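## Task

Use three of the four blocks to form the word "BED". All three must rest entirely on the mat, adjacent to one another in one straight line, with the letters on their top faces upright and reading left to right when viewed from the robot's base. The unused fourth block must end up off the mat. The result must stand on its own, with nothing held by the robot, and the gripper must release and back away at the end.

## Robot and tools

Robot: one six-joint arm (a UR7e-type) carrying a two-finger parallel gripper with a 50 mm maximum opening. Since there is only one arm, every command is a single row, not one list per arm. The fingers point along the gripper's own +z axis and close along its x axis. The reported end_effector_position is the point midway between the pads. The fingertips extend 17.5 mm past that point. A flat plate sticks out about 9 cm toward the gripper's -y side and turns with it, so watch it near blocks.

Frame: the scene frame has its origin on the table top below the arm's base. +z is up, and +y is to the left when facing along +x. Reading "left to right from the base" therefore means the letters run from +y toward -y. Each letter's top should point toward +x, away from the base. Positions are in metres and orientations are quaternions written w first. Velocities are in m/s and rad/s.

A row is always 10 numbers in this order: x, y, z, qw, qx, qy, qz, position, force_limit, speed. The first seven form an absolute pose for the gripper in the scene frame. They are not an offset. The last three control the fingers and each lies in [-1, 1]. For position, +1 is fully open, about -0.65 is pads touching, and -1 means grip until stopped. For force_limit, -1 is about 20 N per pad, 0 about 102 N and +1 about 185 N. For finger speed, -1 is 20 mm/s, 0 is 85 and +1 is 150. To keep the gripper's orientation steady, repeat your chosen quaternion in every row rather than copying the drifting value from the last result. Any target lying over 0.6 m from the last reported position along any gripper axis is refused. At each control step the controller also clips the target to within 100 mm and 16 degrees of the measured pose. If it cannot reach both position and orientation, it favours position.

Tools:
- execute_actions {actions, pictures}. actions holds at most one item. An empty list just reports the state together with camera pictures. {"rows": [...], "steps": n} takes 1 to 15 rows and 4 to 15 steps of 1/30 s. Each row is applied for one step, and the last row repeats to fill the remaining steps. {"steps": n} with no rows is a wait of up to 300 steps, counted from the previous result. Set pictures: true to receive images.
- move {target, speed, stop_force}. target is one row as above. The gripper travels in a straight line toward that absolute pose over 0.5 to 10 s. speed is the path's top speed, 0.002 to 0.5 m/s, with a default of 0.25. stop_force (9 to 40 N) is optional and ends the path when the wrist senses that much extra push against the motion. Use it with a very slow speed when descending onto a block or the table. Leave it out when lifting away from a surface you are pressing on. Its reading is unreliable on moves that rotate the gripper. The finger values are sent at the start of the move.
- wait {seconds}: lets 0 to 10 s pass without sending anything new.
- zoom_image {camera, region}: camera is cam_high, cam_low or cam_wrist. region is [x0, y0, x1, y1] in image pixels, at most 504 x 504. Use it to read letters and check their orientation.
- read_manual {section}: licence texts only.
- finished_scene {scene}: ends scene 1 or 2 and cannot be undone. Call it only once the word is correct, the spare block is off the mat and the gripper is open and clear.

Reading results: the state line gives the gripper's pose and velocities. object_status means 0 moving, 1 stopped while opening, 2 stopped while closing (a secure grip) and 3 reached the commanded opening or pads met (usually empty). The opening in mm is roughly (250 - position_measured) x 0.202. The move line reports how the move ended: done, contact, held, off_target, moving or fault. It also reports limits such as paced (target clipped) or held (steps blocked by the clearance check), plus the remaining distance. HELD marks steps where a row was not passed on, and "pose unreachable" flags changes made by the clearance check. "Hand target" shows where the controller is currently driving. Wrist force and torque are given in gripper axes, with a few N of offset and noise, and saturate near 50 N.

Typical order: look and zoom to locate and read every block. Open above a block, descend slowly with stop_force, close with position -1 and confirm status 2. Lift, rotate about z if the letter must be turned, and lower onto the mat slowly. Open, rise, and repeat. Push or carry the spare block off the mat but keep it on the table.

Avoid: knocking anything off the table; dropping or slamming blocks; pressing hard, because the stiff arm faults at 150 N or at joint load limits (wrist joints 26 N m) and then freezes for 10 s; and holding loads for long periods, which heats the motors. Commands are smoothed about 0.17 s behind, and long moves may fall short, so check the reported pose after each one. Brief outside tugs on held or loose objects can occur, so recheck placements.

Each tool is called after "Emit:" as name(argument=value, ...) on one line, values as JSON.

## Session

Emit:
execute_actions(actions=[])

Scene clock: 0.00 s of 7600.00 s.
end_effector_position=(+0.5678, -0.3681, +0.2748) position_measured=3 object_status=3 end_effector_quat_wxyz=(+0.344, +0.937, -0.029, +0.045) end_effector_velocity=(+0.001, -0.000, +0.000) end_effector_angular_velocity=(-0.001, -0.001, +0.001)
Joint positions: [-0.742 -0.863  1.924 -3.138 -1.787  0.976]
Joint velocities: [-0.    -0.    -0.    -0.001  0.    -0.   ]
Motor temperatures (°C, as the motors report them): [27 26 25 40 31 31]
Wrist force (N, on the end effector, along its own x y z axes, offset not removed): no reading
Wrist torque (N m, same axes, about the end effector's origin, offset not removed): no reading
Hand target: +0.568, -0.368, +0.275; +0.344, +0.937, -0.029, +0.045

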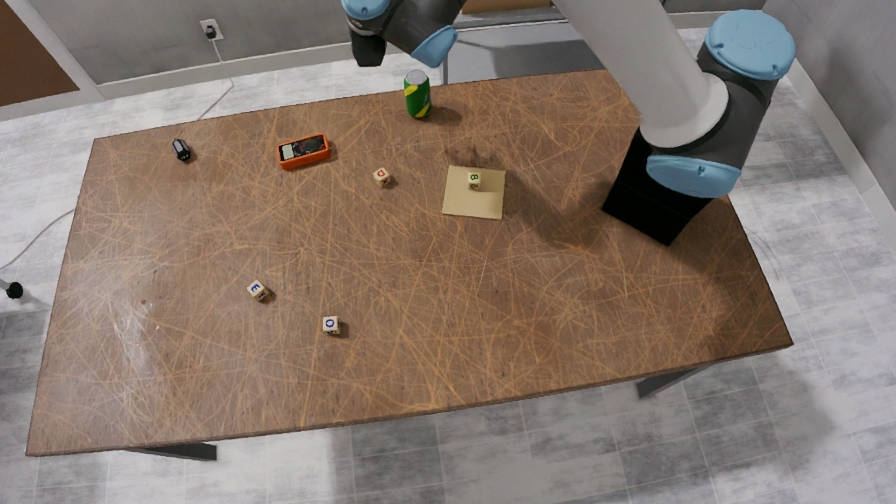

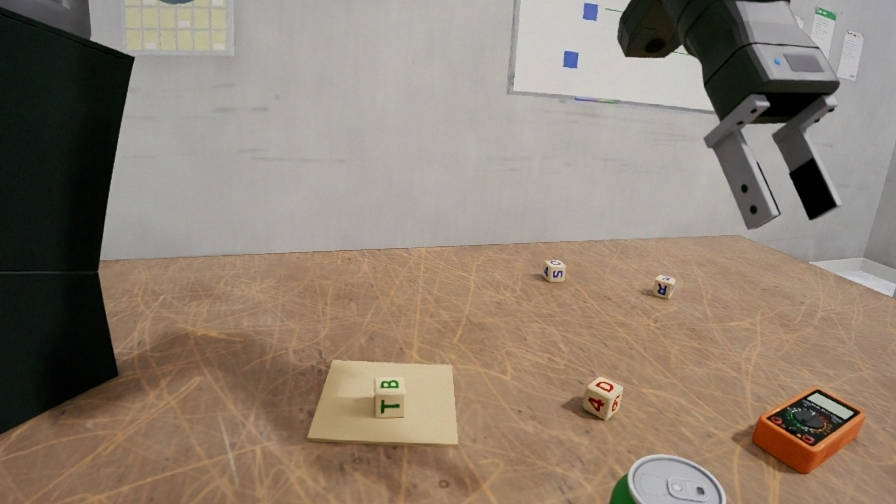

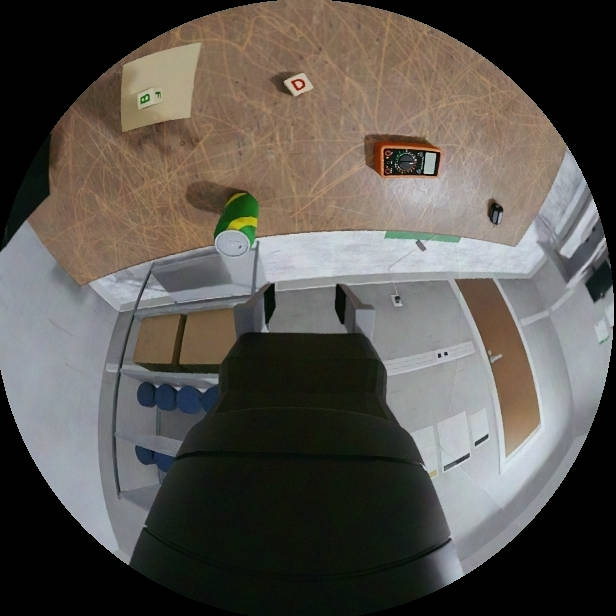

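Emit:
zoom_image(camera="cam_high", region=[230,140,530,350])

Region (230, 140, 530, 350) of cam_high's 896x504 image, scaled by 1.680, with more detail than that image has; it fills the top 353 rows of this view, and the rest is white.

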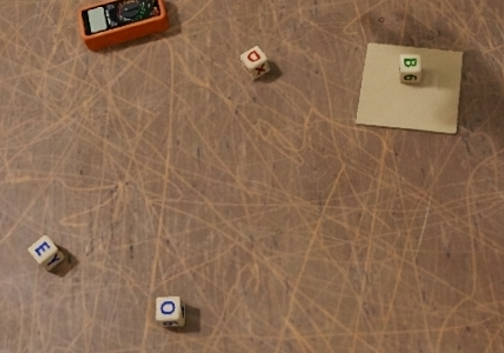

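Emit:
move(target=[0.5,-0.21,0.2,0,0.8,-0.6,0,1,-0.5,0], speed=0.4)

Emit:
zoom_image(camera="cam_wrist", region=[150,120,450,420])

Scene clock: 2.73 s of 7600.00 s.
end_effector_position=(+0.4998, -0.2100, +0.2001) position_measured=3 object_status=3 end_effector_quat_wxyz=(+0.000, +0.800, -0.600, -0.000) end_effector_velocity=(-0.000, +0.000, -0.000) end_effector_angular_velocity=(+0.001, -0.004, -0.004)
Joint positions: [-0.824 -0.969  2.136 -2.731 -1.266  2.091]
Joint velocities: [-0.001  0.001  0.003 -0.005  0.004  0.004]
Motor temperatures (°C, as the motors report them): [27 26 25 40 31 31]
Wrist force (N, on the end effector, along its own x y z axes, offset not removed): [-0.9 2.2 -1.4]
Wrist torque (N m, same axes, about the end effector's origin, offset not removed): [0.20 0.34 0.07]
Hand target: +0.500, -0.210, +0.200; -0.000, +0.800, -0.600, -0.000
Off the commanded pose: 0.000 m, 0 deg.
Kept back: nothing.
move: done

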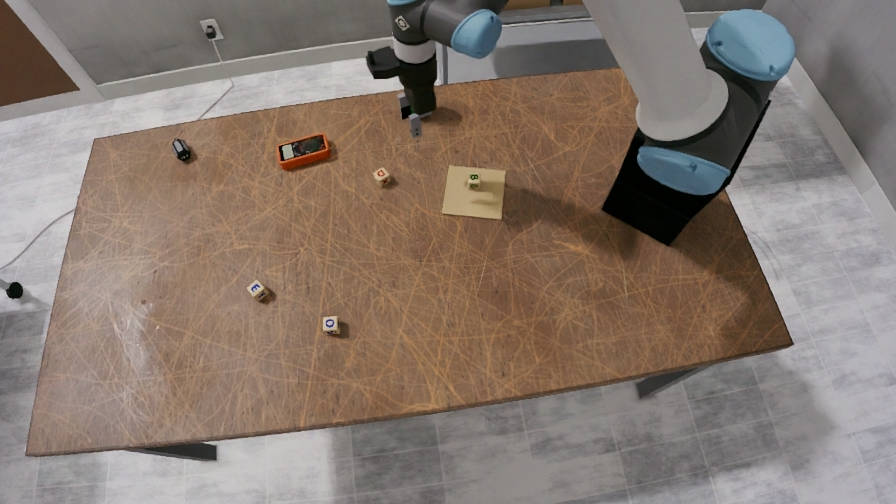

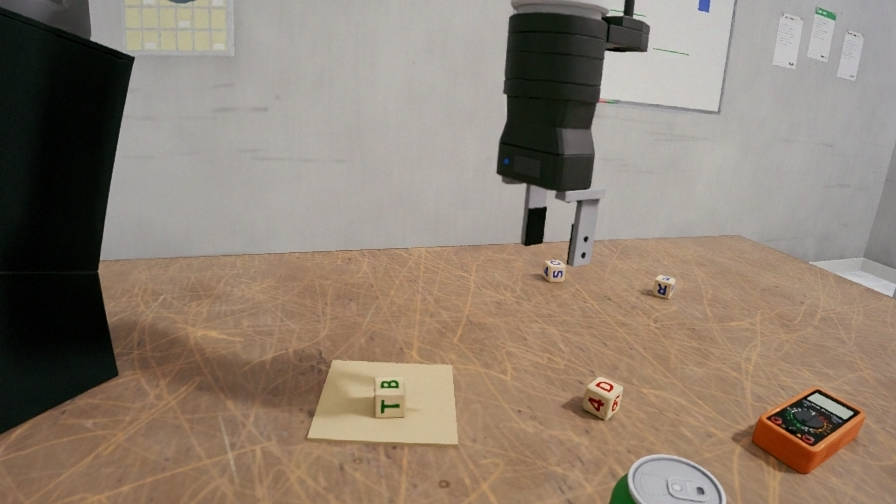

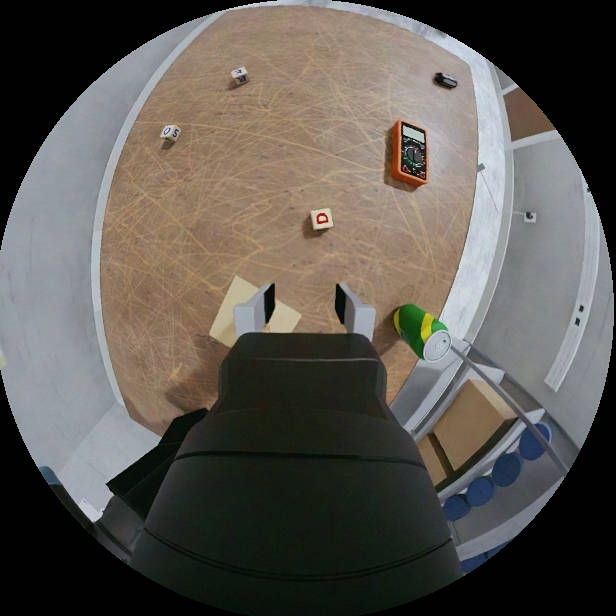

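Region (150, 120, 450, 420) of cam_wrist's 616x616 image, scaled by 1.680, with more detail than that image has.

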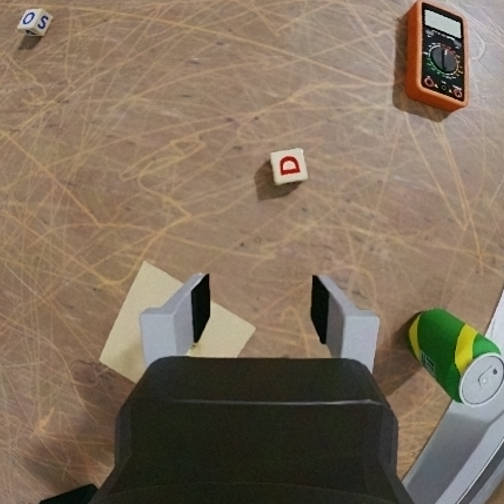

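Emit:
move(target=[0.365,-0.17,0.11,0,0.6225,-0.7826,0,1,-0.5,0], speed=0.4)

Emit:
zoom_image(camera="cam_wrist", region=[200,180,400,380])

Scene clock: 4.47 s of 7600.00 s.
end_effector_position=(+0.3650, -0.1701, +0.1102) position_measured=3 object_status=3 end_effector_quat_wxyz=(-0.000, -0.623, +0.783, +0.000) end_effector_velocity=(-0.001, -0.001, -0.001) end_effector_angular_velocity=(-0.005, -0.002, -0.002)
Joint positions: [-0.898 -0.707  2.462 -3.295 -1.267  2.524]
Joint velocities: [-0.     0.007  0.002 -0.014 -0.002  0.003]
Motor temperatures (°C, as the motors report them): [27 26 25 40 31 31]
Wrist force (N, on the end effector, along its own x y z axes, offset not removed): [0.7 2.6 -1.8]
Wrist torque (N m, same axes, about the end effector's origin, offset not removed): [0.18 0.06 0.10]
Hand target: +0.365, -0.170, +0.110; +0.000, -0.623, +0.783, +0.000
Off the commanded pose: 0.000 m, 0 deg.
Kept back: nothing.
move: done

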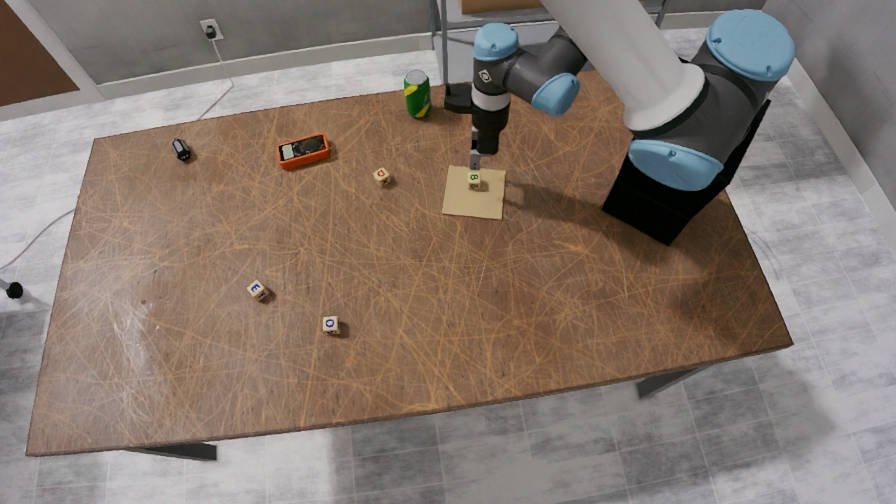

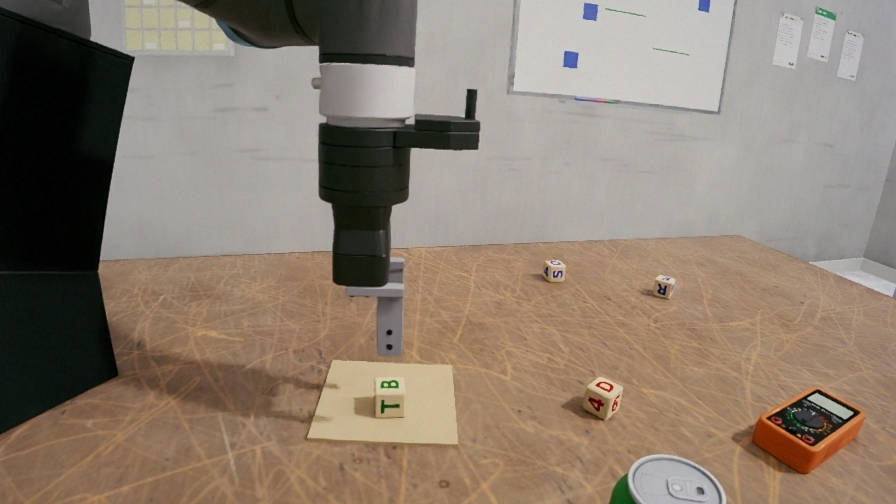

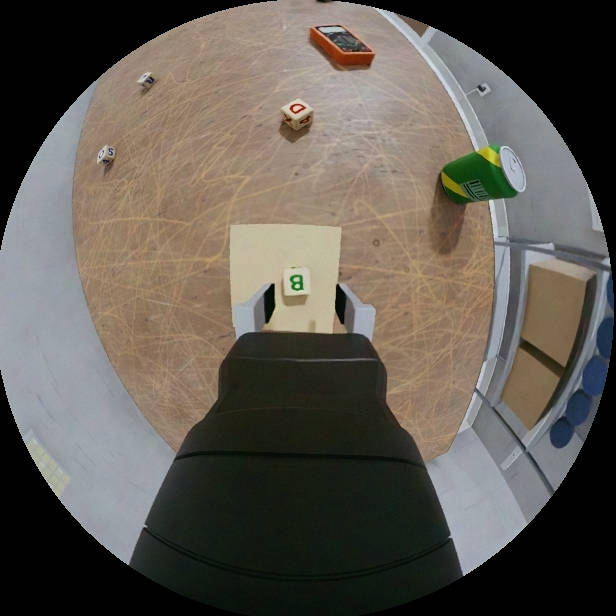

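Region (200, 180, 400, 380) of cam_wrist's 616x616 image, scaled by 2.520, with more detail than that image has.

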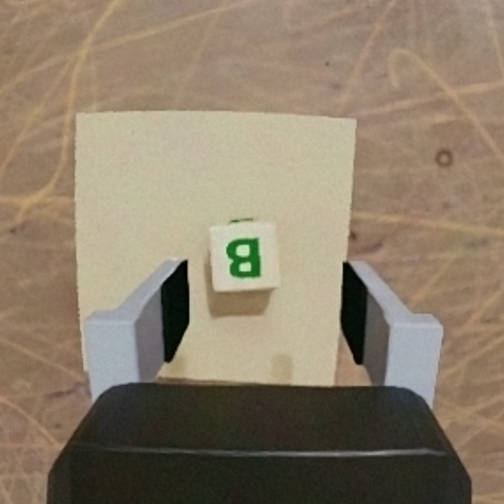

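Emit:
move(target=[0.363,-0.16,0.055,0,0.649,-0.76,0,1,-0.5,0], speed=0.2)

Emit:
zoom_image(camera="cam_wrist", region=[220,200,380,360])

Scene clock: 5.90 s of 7600.00 s.
end_effector_position=(+0.3630, -0.1600, +0.0551) position_measured=3 object_status=3 end_effector_quat_wxyz=(-0.000, -0.649, +0.760, -0.000) end_effector_velocity=(+0.001, -0.001, -0.001) end_effector_angular_velocity=(-0.004, -0.001, +0.002)
Joint positions: [-0.84  -0.52   2.398 -3.437 -1.266  2.516]
Joint velocities: [ 0.001  0.003 -0.002 -0.005 -0.002  0.   ]
Motor temperatures (°C, as the motors report them): [27 26 25 40 31 31]
Wrist force (N, on the end effector, along its own x y z axes, offset not removed): [-1.2 2.7 -3.2]
Wrist torque (N m, same axes, about the end effector's origin, offset not removed): [0.21 0.31 0.11]
Hand target: +0.363, -0.160, +0.055; -0.000, -0.649, +0.760, -0.000
Off the commanded pose: 0.000 m, 0 deg.
Kept back: nothing.
move: done

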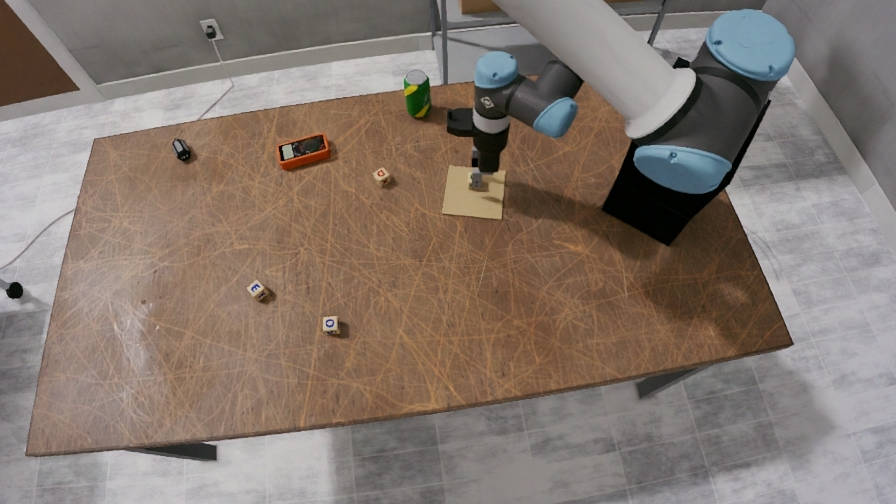

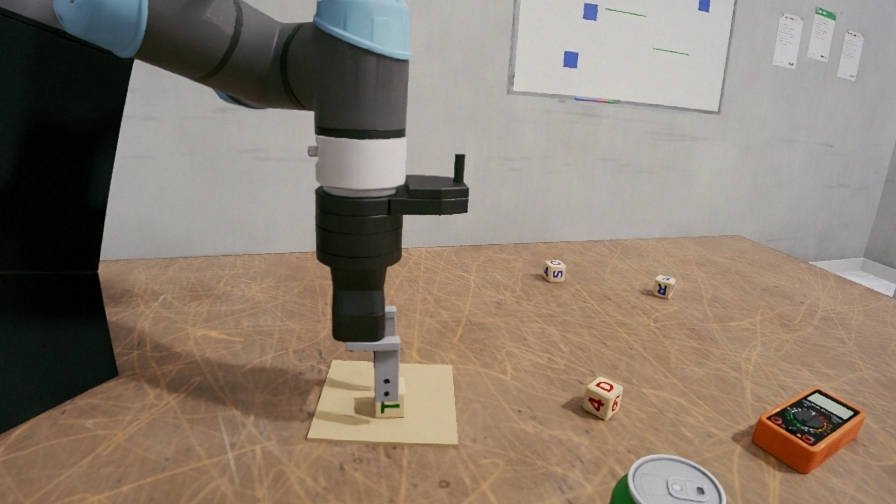

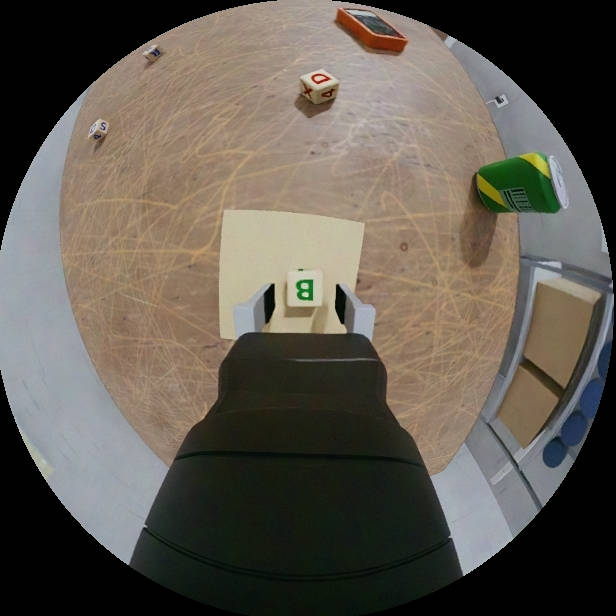

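Region (220, 200, 380, 360) of cam_wrist's 616x616 image, scaled by 3.150, with more detail than that image has.

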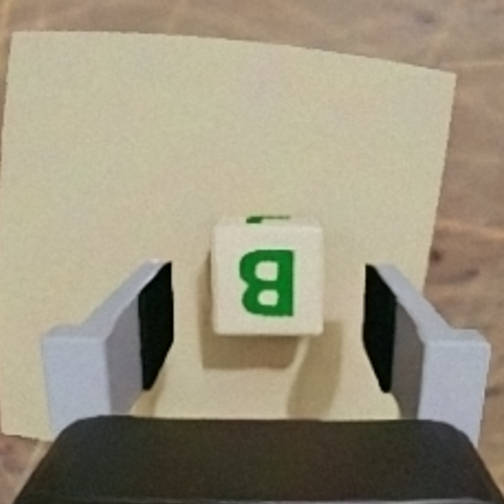

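Emit:
move(target=[0.3665,-0.1605,0.024,0,0.649,-0.76,0,1,-0.5,0], speed=0.1)

Emit:
move(target=[0.3665,-0.1605,0.024,0,0.649,-0.76,0,-1,-0.5,0])

Emit:
move(target=[0.3665,-0.1605,0.04,0,0.68,-0.733,0,-1,-0.5,0])

Emit:
move(target=[0.375,-0.109,0.034,0,0.788,0.616,0,-1,-0.5,0], speed=0.5)

Emit:
move(target=[0.375,-0.109,0.0245,0,0.788,0.616,0,-1,-0.5,0], speed=0.02)

Scene clock: 7.00 s of 7600.00 s.
end_effector_position=(+0.3665, -0.1605, +0.0241) position_measured=3 object_status=3 end_effector_quat_wxyz=(+0.000, -0.649, +0.760, -0.000) end_effector_velocity=(+0.000, -0.000, -0.002) end_effector_angular_velocity=(+0.001, -0.000, -0.000)
Joint positions: [-0.808 -0.432  2.337 -3.475 -1.265  2.549]
Joint velocities: [ 0.001  0.004 -0.003 -0.001  0.001  0.002]
Motor temperatures (°C, as the motors report them): [27 26 25 40 31 31]
Wrist force (N, on the end effector, along its own x y z axes, offset not removed): [-0.5 0.4 -3.3]
Wrist torque (N m, same axes, about the end effector's origin, offset not removed): [-0.10 0.22 0.09]
Hand target: +0.367, -0.161, +0.024; -0.000, -0.649, +0.760, -0.000
Off the commanded pose: 0.000 m, 0 deg.
Kept back: nothing.
move: done

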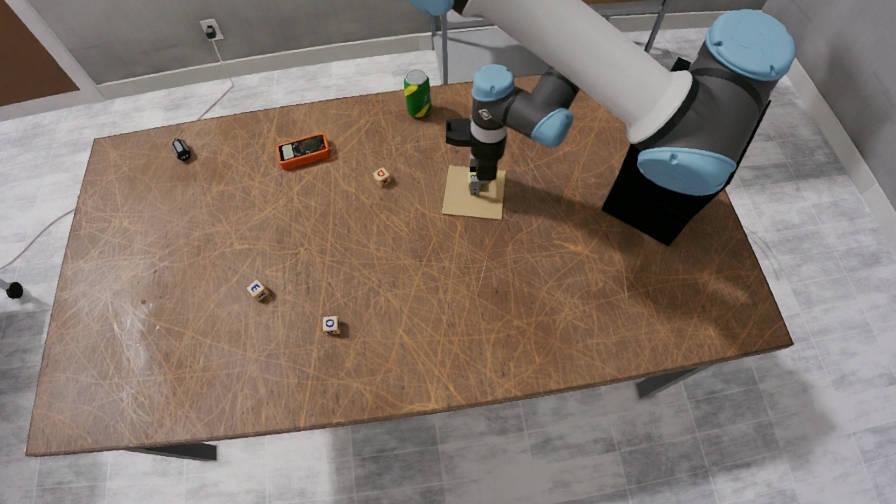

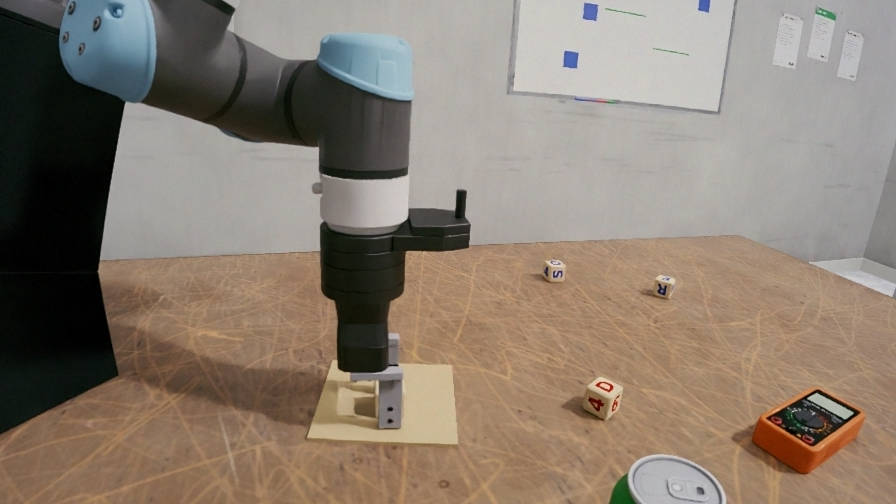

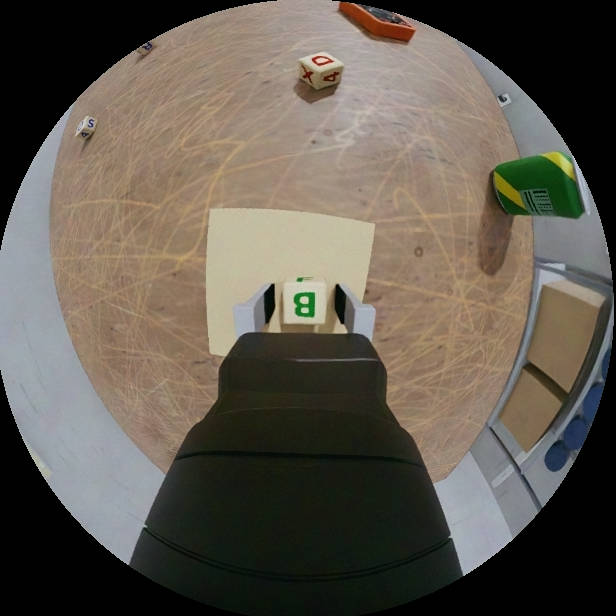

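Scene clock: 7.70 s of 7600.00 s.
end_effector_position=(+0.3665, -0.1605, +0.0240) position_measured=106 object_status=2 end_effector_quat_wxyz=(+0.000, -0.649, +0.760, -0.000) end_effector_velocity=(+0.000, -0.000, -0.000) end_effector_angular_velocity=(-0.000, +0.000, -0.000)
Joint positions: [-0.808 -0.432  2.337 -3.475 -1.265  2.55 ]
Joint velocities: [ 0.     0.001 -0.001  0.    -0.001  0.   ]
Motor temperatures (°C, as the motors report them): [27 26 25 40 31 31]
Wrist force (N, on the end effector, along its own x y z axes, offset not removed): [-1.8 4.0 -8.7]
Wrist torque (N m, same axes, about the end effector's origin, offset not removed): [0.19 0.23 0.13]
Hand target: +0.367, -0.161, +0.024; -0.000, -0.649, +0.760, -0.000
Off the commanded pose: 0.000 m, 0 deg.
Kept back: nothing.
move: done

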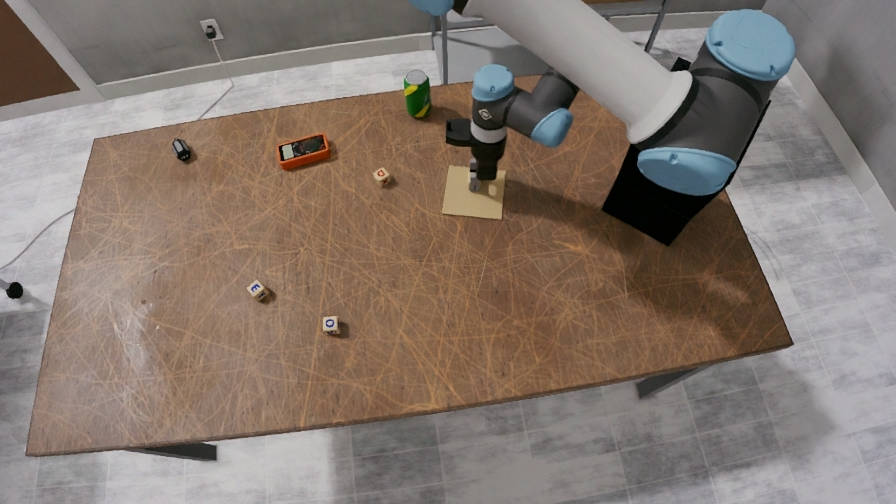

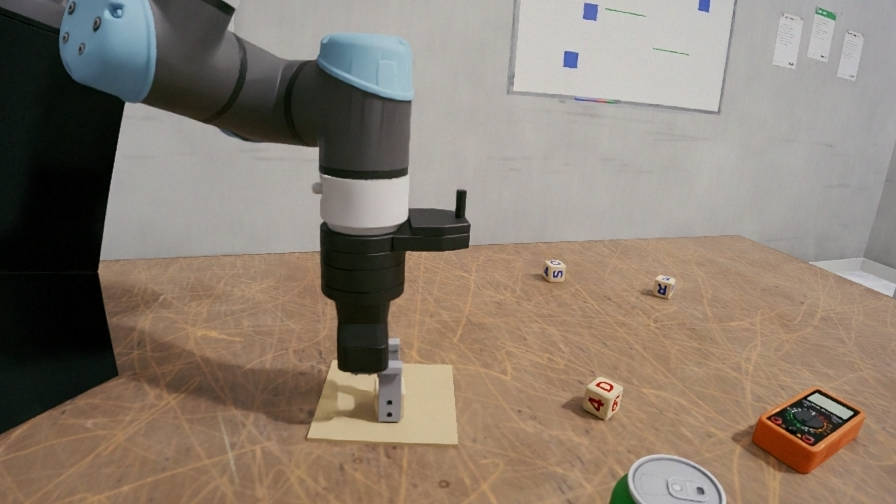

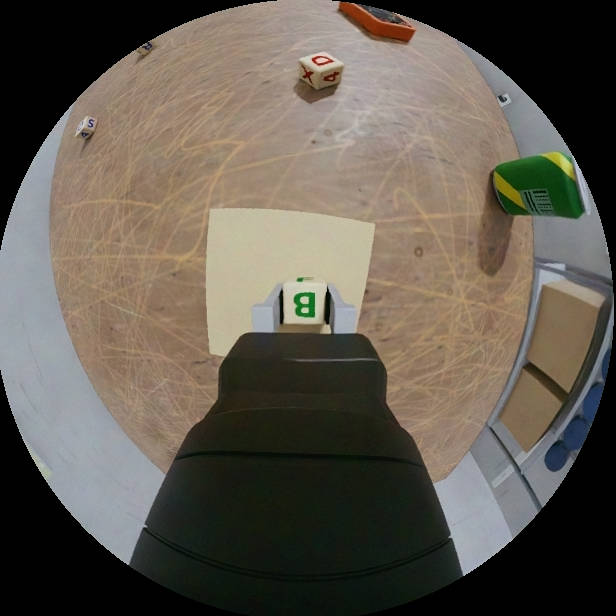

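Scene clock: 8.47 s of 7600.00 s.
end_effector_position=(+0.3664, -0.1605, +0.0399) position_measured=106 object_status=2 end_effector_quat_wxyz=(+0.000, +0.680, -0.733, +0.000) end_effector_velocity=(+0.000, +0.001, +0.001) end_effector_angular_velocity=(+0.004, -0.002, +0.006)
Joint positions: [-0.826 -0.478  2.363 -3.449 -1.266  2.449]
Joint velocities: [-0.002 -0.005  0.002  0.005  0.004 -0.009]
Motor temperatures (°C, as the motors report them): [27 26 25 40 31 31]
Wrist force (N, on the end effector, along its own x y z axes, offset not removed): [-0.4 0.2 -2.3]
Wrist torque (N m, same axes, about the end effector's origin, offset not removed): [-0.20 0.23 0.14]
Hand target: +0.366, -0.160, +0.040; -0.000, +0.680, -0.733, -0.000
Off the commanded pose: 0.000 m, 0 deg.
Kept back: nothing.
move: done

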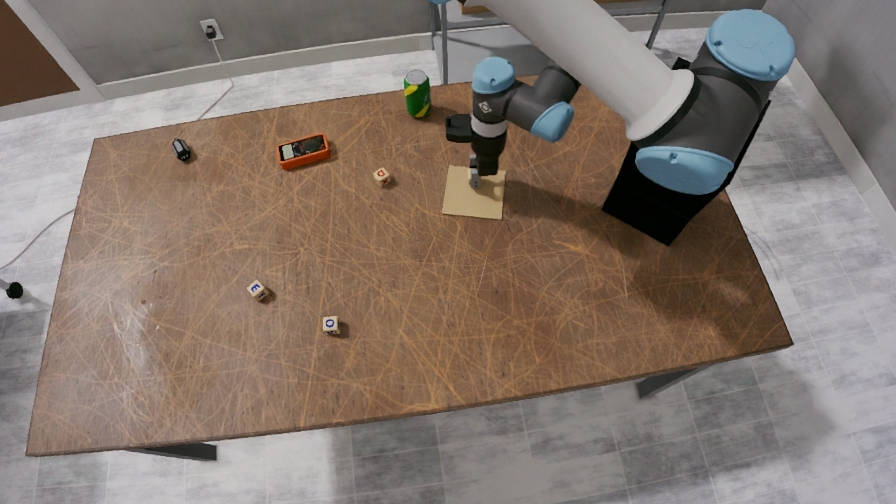

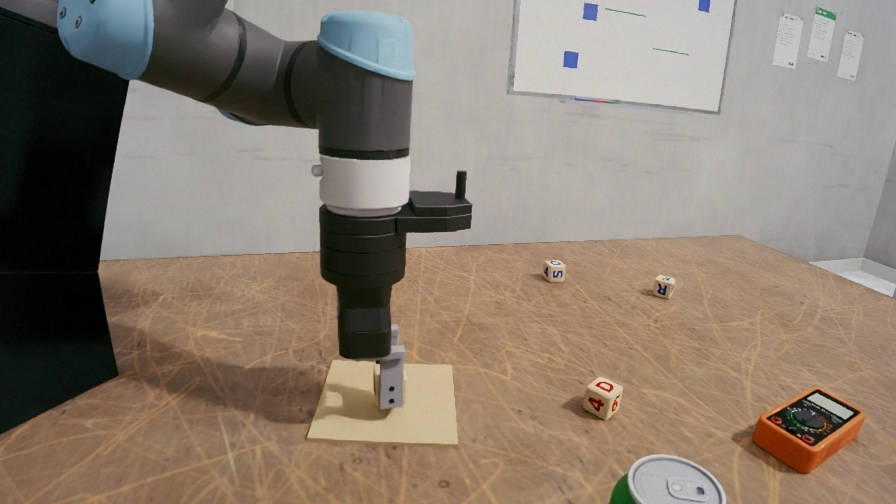

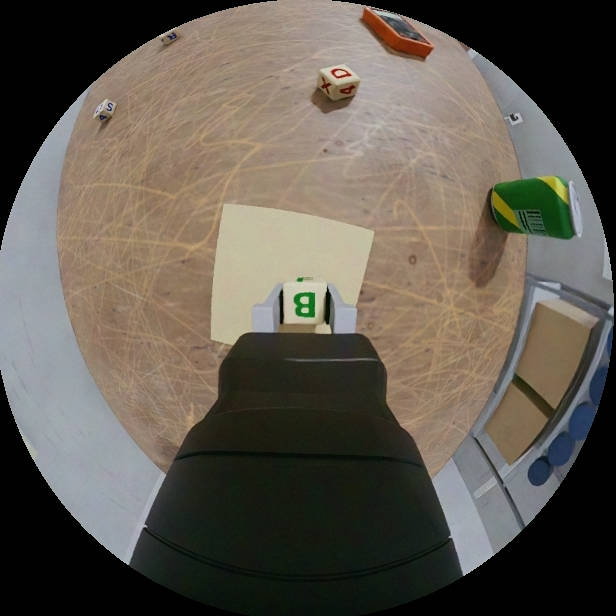

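Scene clock: 12.03 s of 7600.00 s.
end_effector_position=(+0.3749, -0.1090, +0.0340) position_measured=106 object_status=2 end_effector_quat_wxyz=(+0.000, +0.788, +0.616, -0.000) end_effector_velocity=(-0.001, +0.001, -0.000) end_effector_angular_velocity=(+0.003, +0.002, +0.006)
Joint positions: [-0.644 -0.542  2.282 -3.361 -1.27  -0.333]
Joint velocities: [ 0.     0.     0.     0.003  0.001 -0.007]
Motor temperatures (°C, as the motors report them): [27 26 25 40 31 31]
Wrist force (N, on the end effector, along its own x y z axes, offset not removed): [-0.1 1.2 -0.9]
Wrist torque (N m, same axes, about the end effector's origin, offset not removed): [0.03 0.14 0.11]
Hand target: +0.375, -0.109, +0.034; +0.000, +0.788, +0.616, -0.000
Off the commanded pose: 0.000 m, 0 deg.
Kept back: nothing.
move: done

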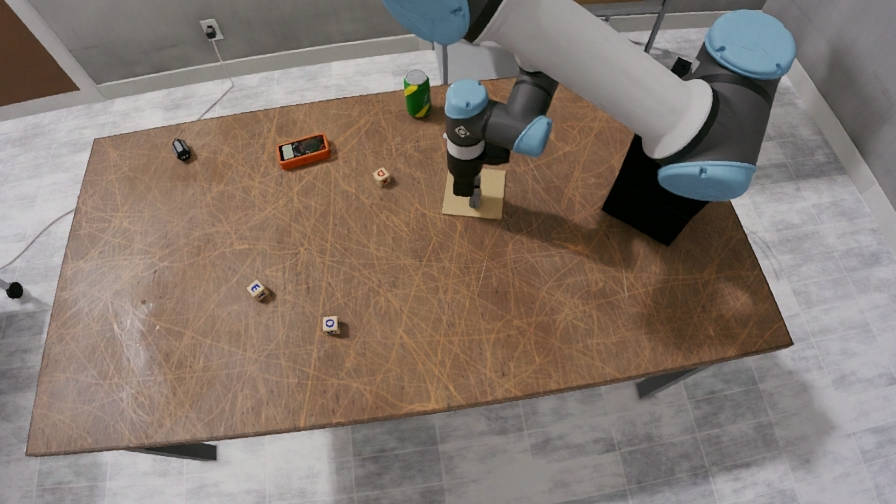

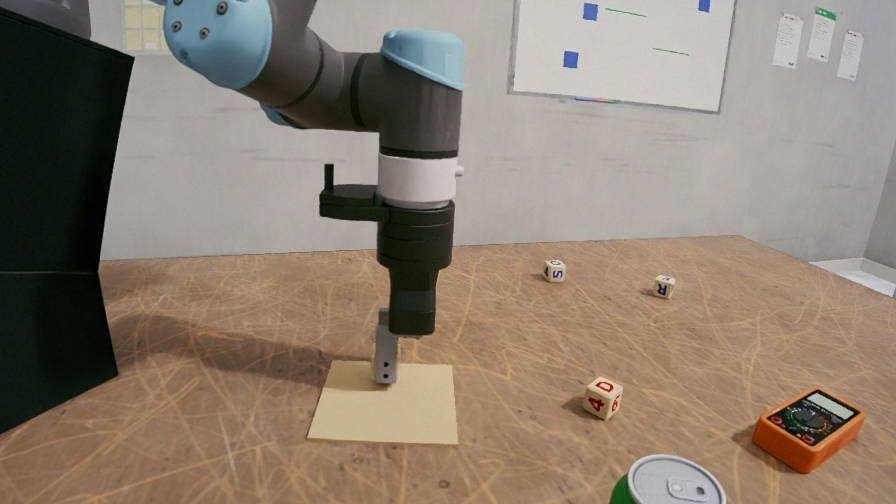

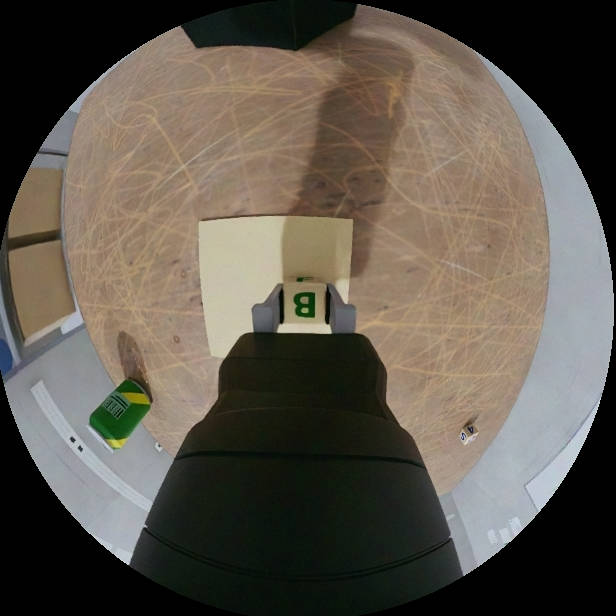

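Scene clock: 12.80 s of 7600.00 s.
end_effector_position=(+0.3750, -0.1090, +0.0246) position_measured=106 object_status=2 end_effector_quat_wxyz=(-0.000, +0.788, +0.616, +0.000) end_effector_velocity=(-0.001, -0.000, -0.001) end_effector_angular_velocity=(-0.001, +0.002, +0.000)
Joint positions: [-0.637 -0.515  2.266 -3.374 -1.27  -0.326]
Joint velocities: [ 0.001  0.003 -0.002 -0.    -0.002  0.   ]
Motor temperatures (°C, as the motors report them): [27 26 25 40 31 31]
Wrist force (N, on the end effector, along its own x y z axes, offset not removed): [-1.0 1.0 -1.2]
Wrist torque (N m, same axes, about the end effector's origin, offset not removed): [0.02 0.39 0.09]
Hand target: +0.375, -0.109, +0.025; +0.000, +0.788, +0.616, -0.000
Off the commanded pose: 0.000 m, 0 deg.
Kept back: nothing.
move: done

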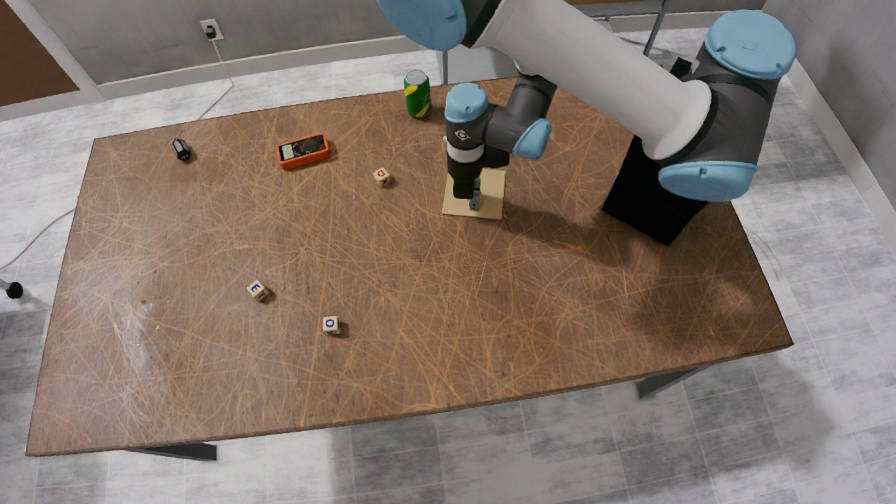

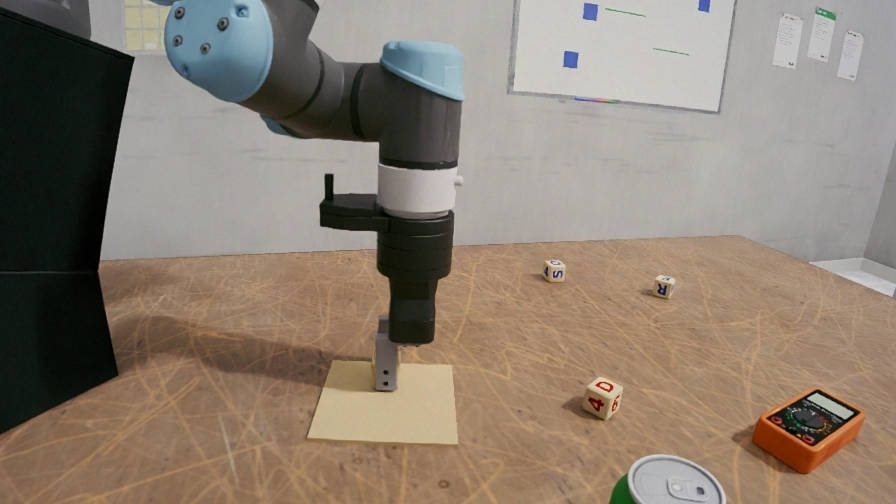

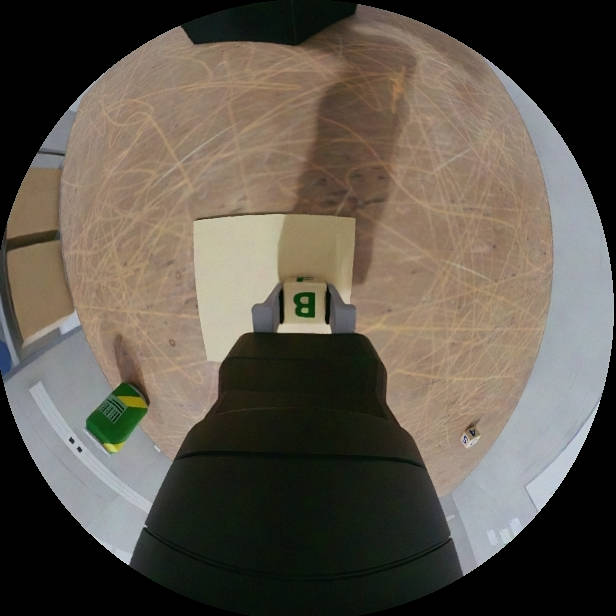

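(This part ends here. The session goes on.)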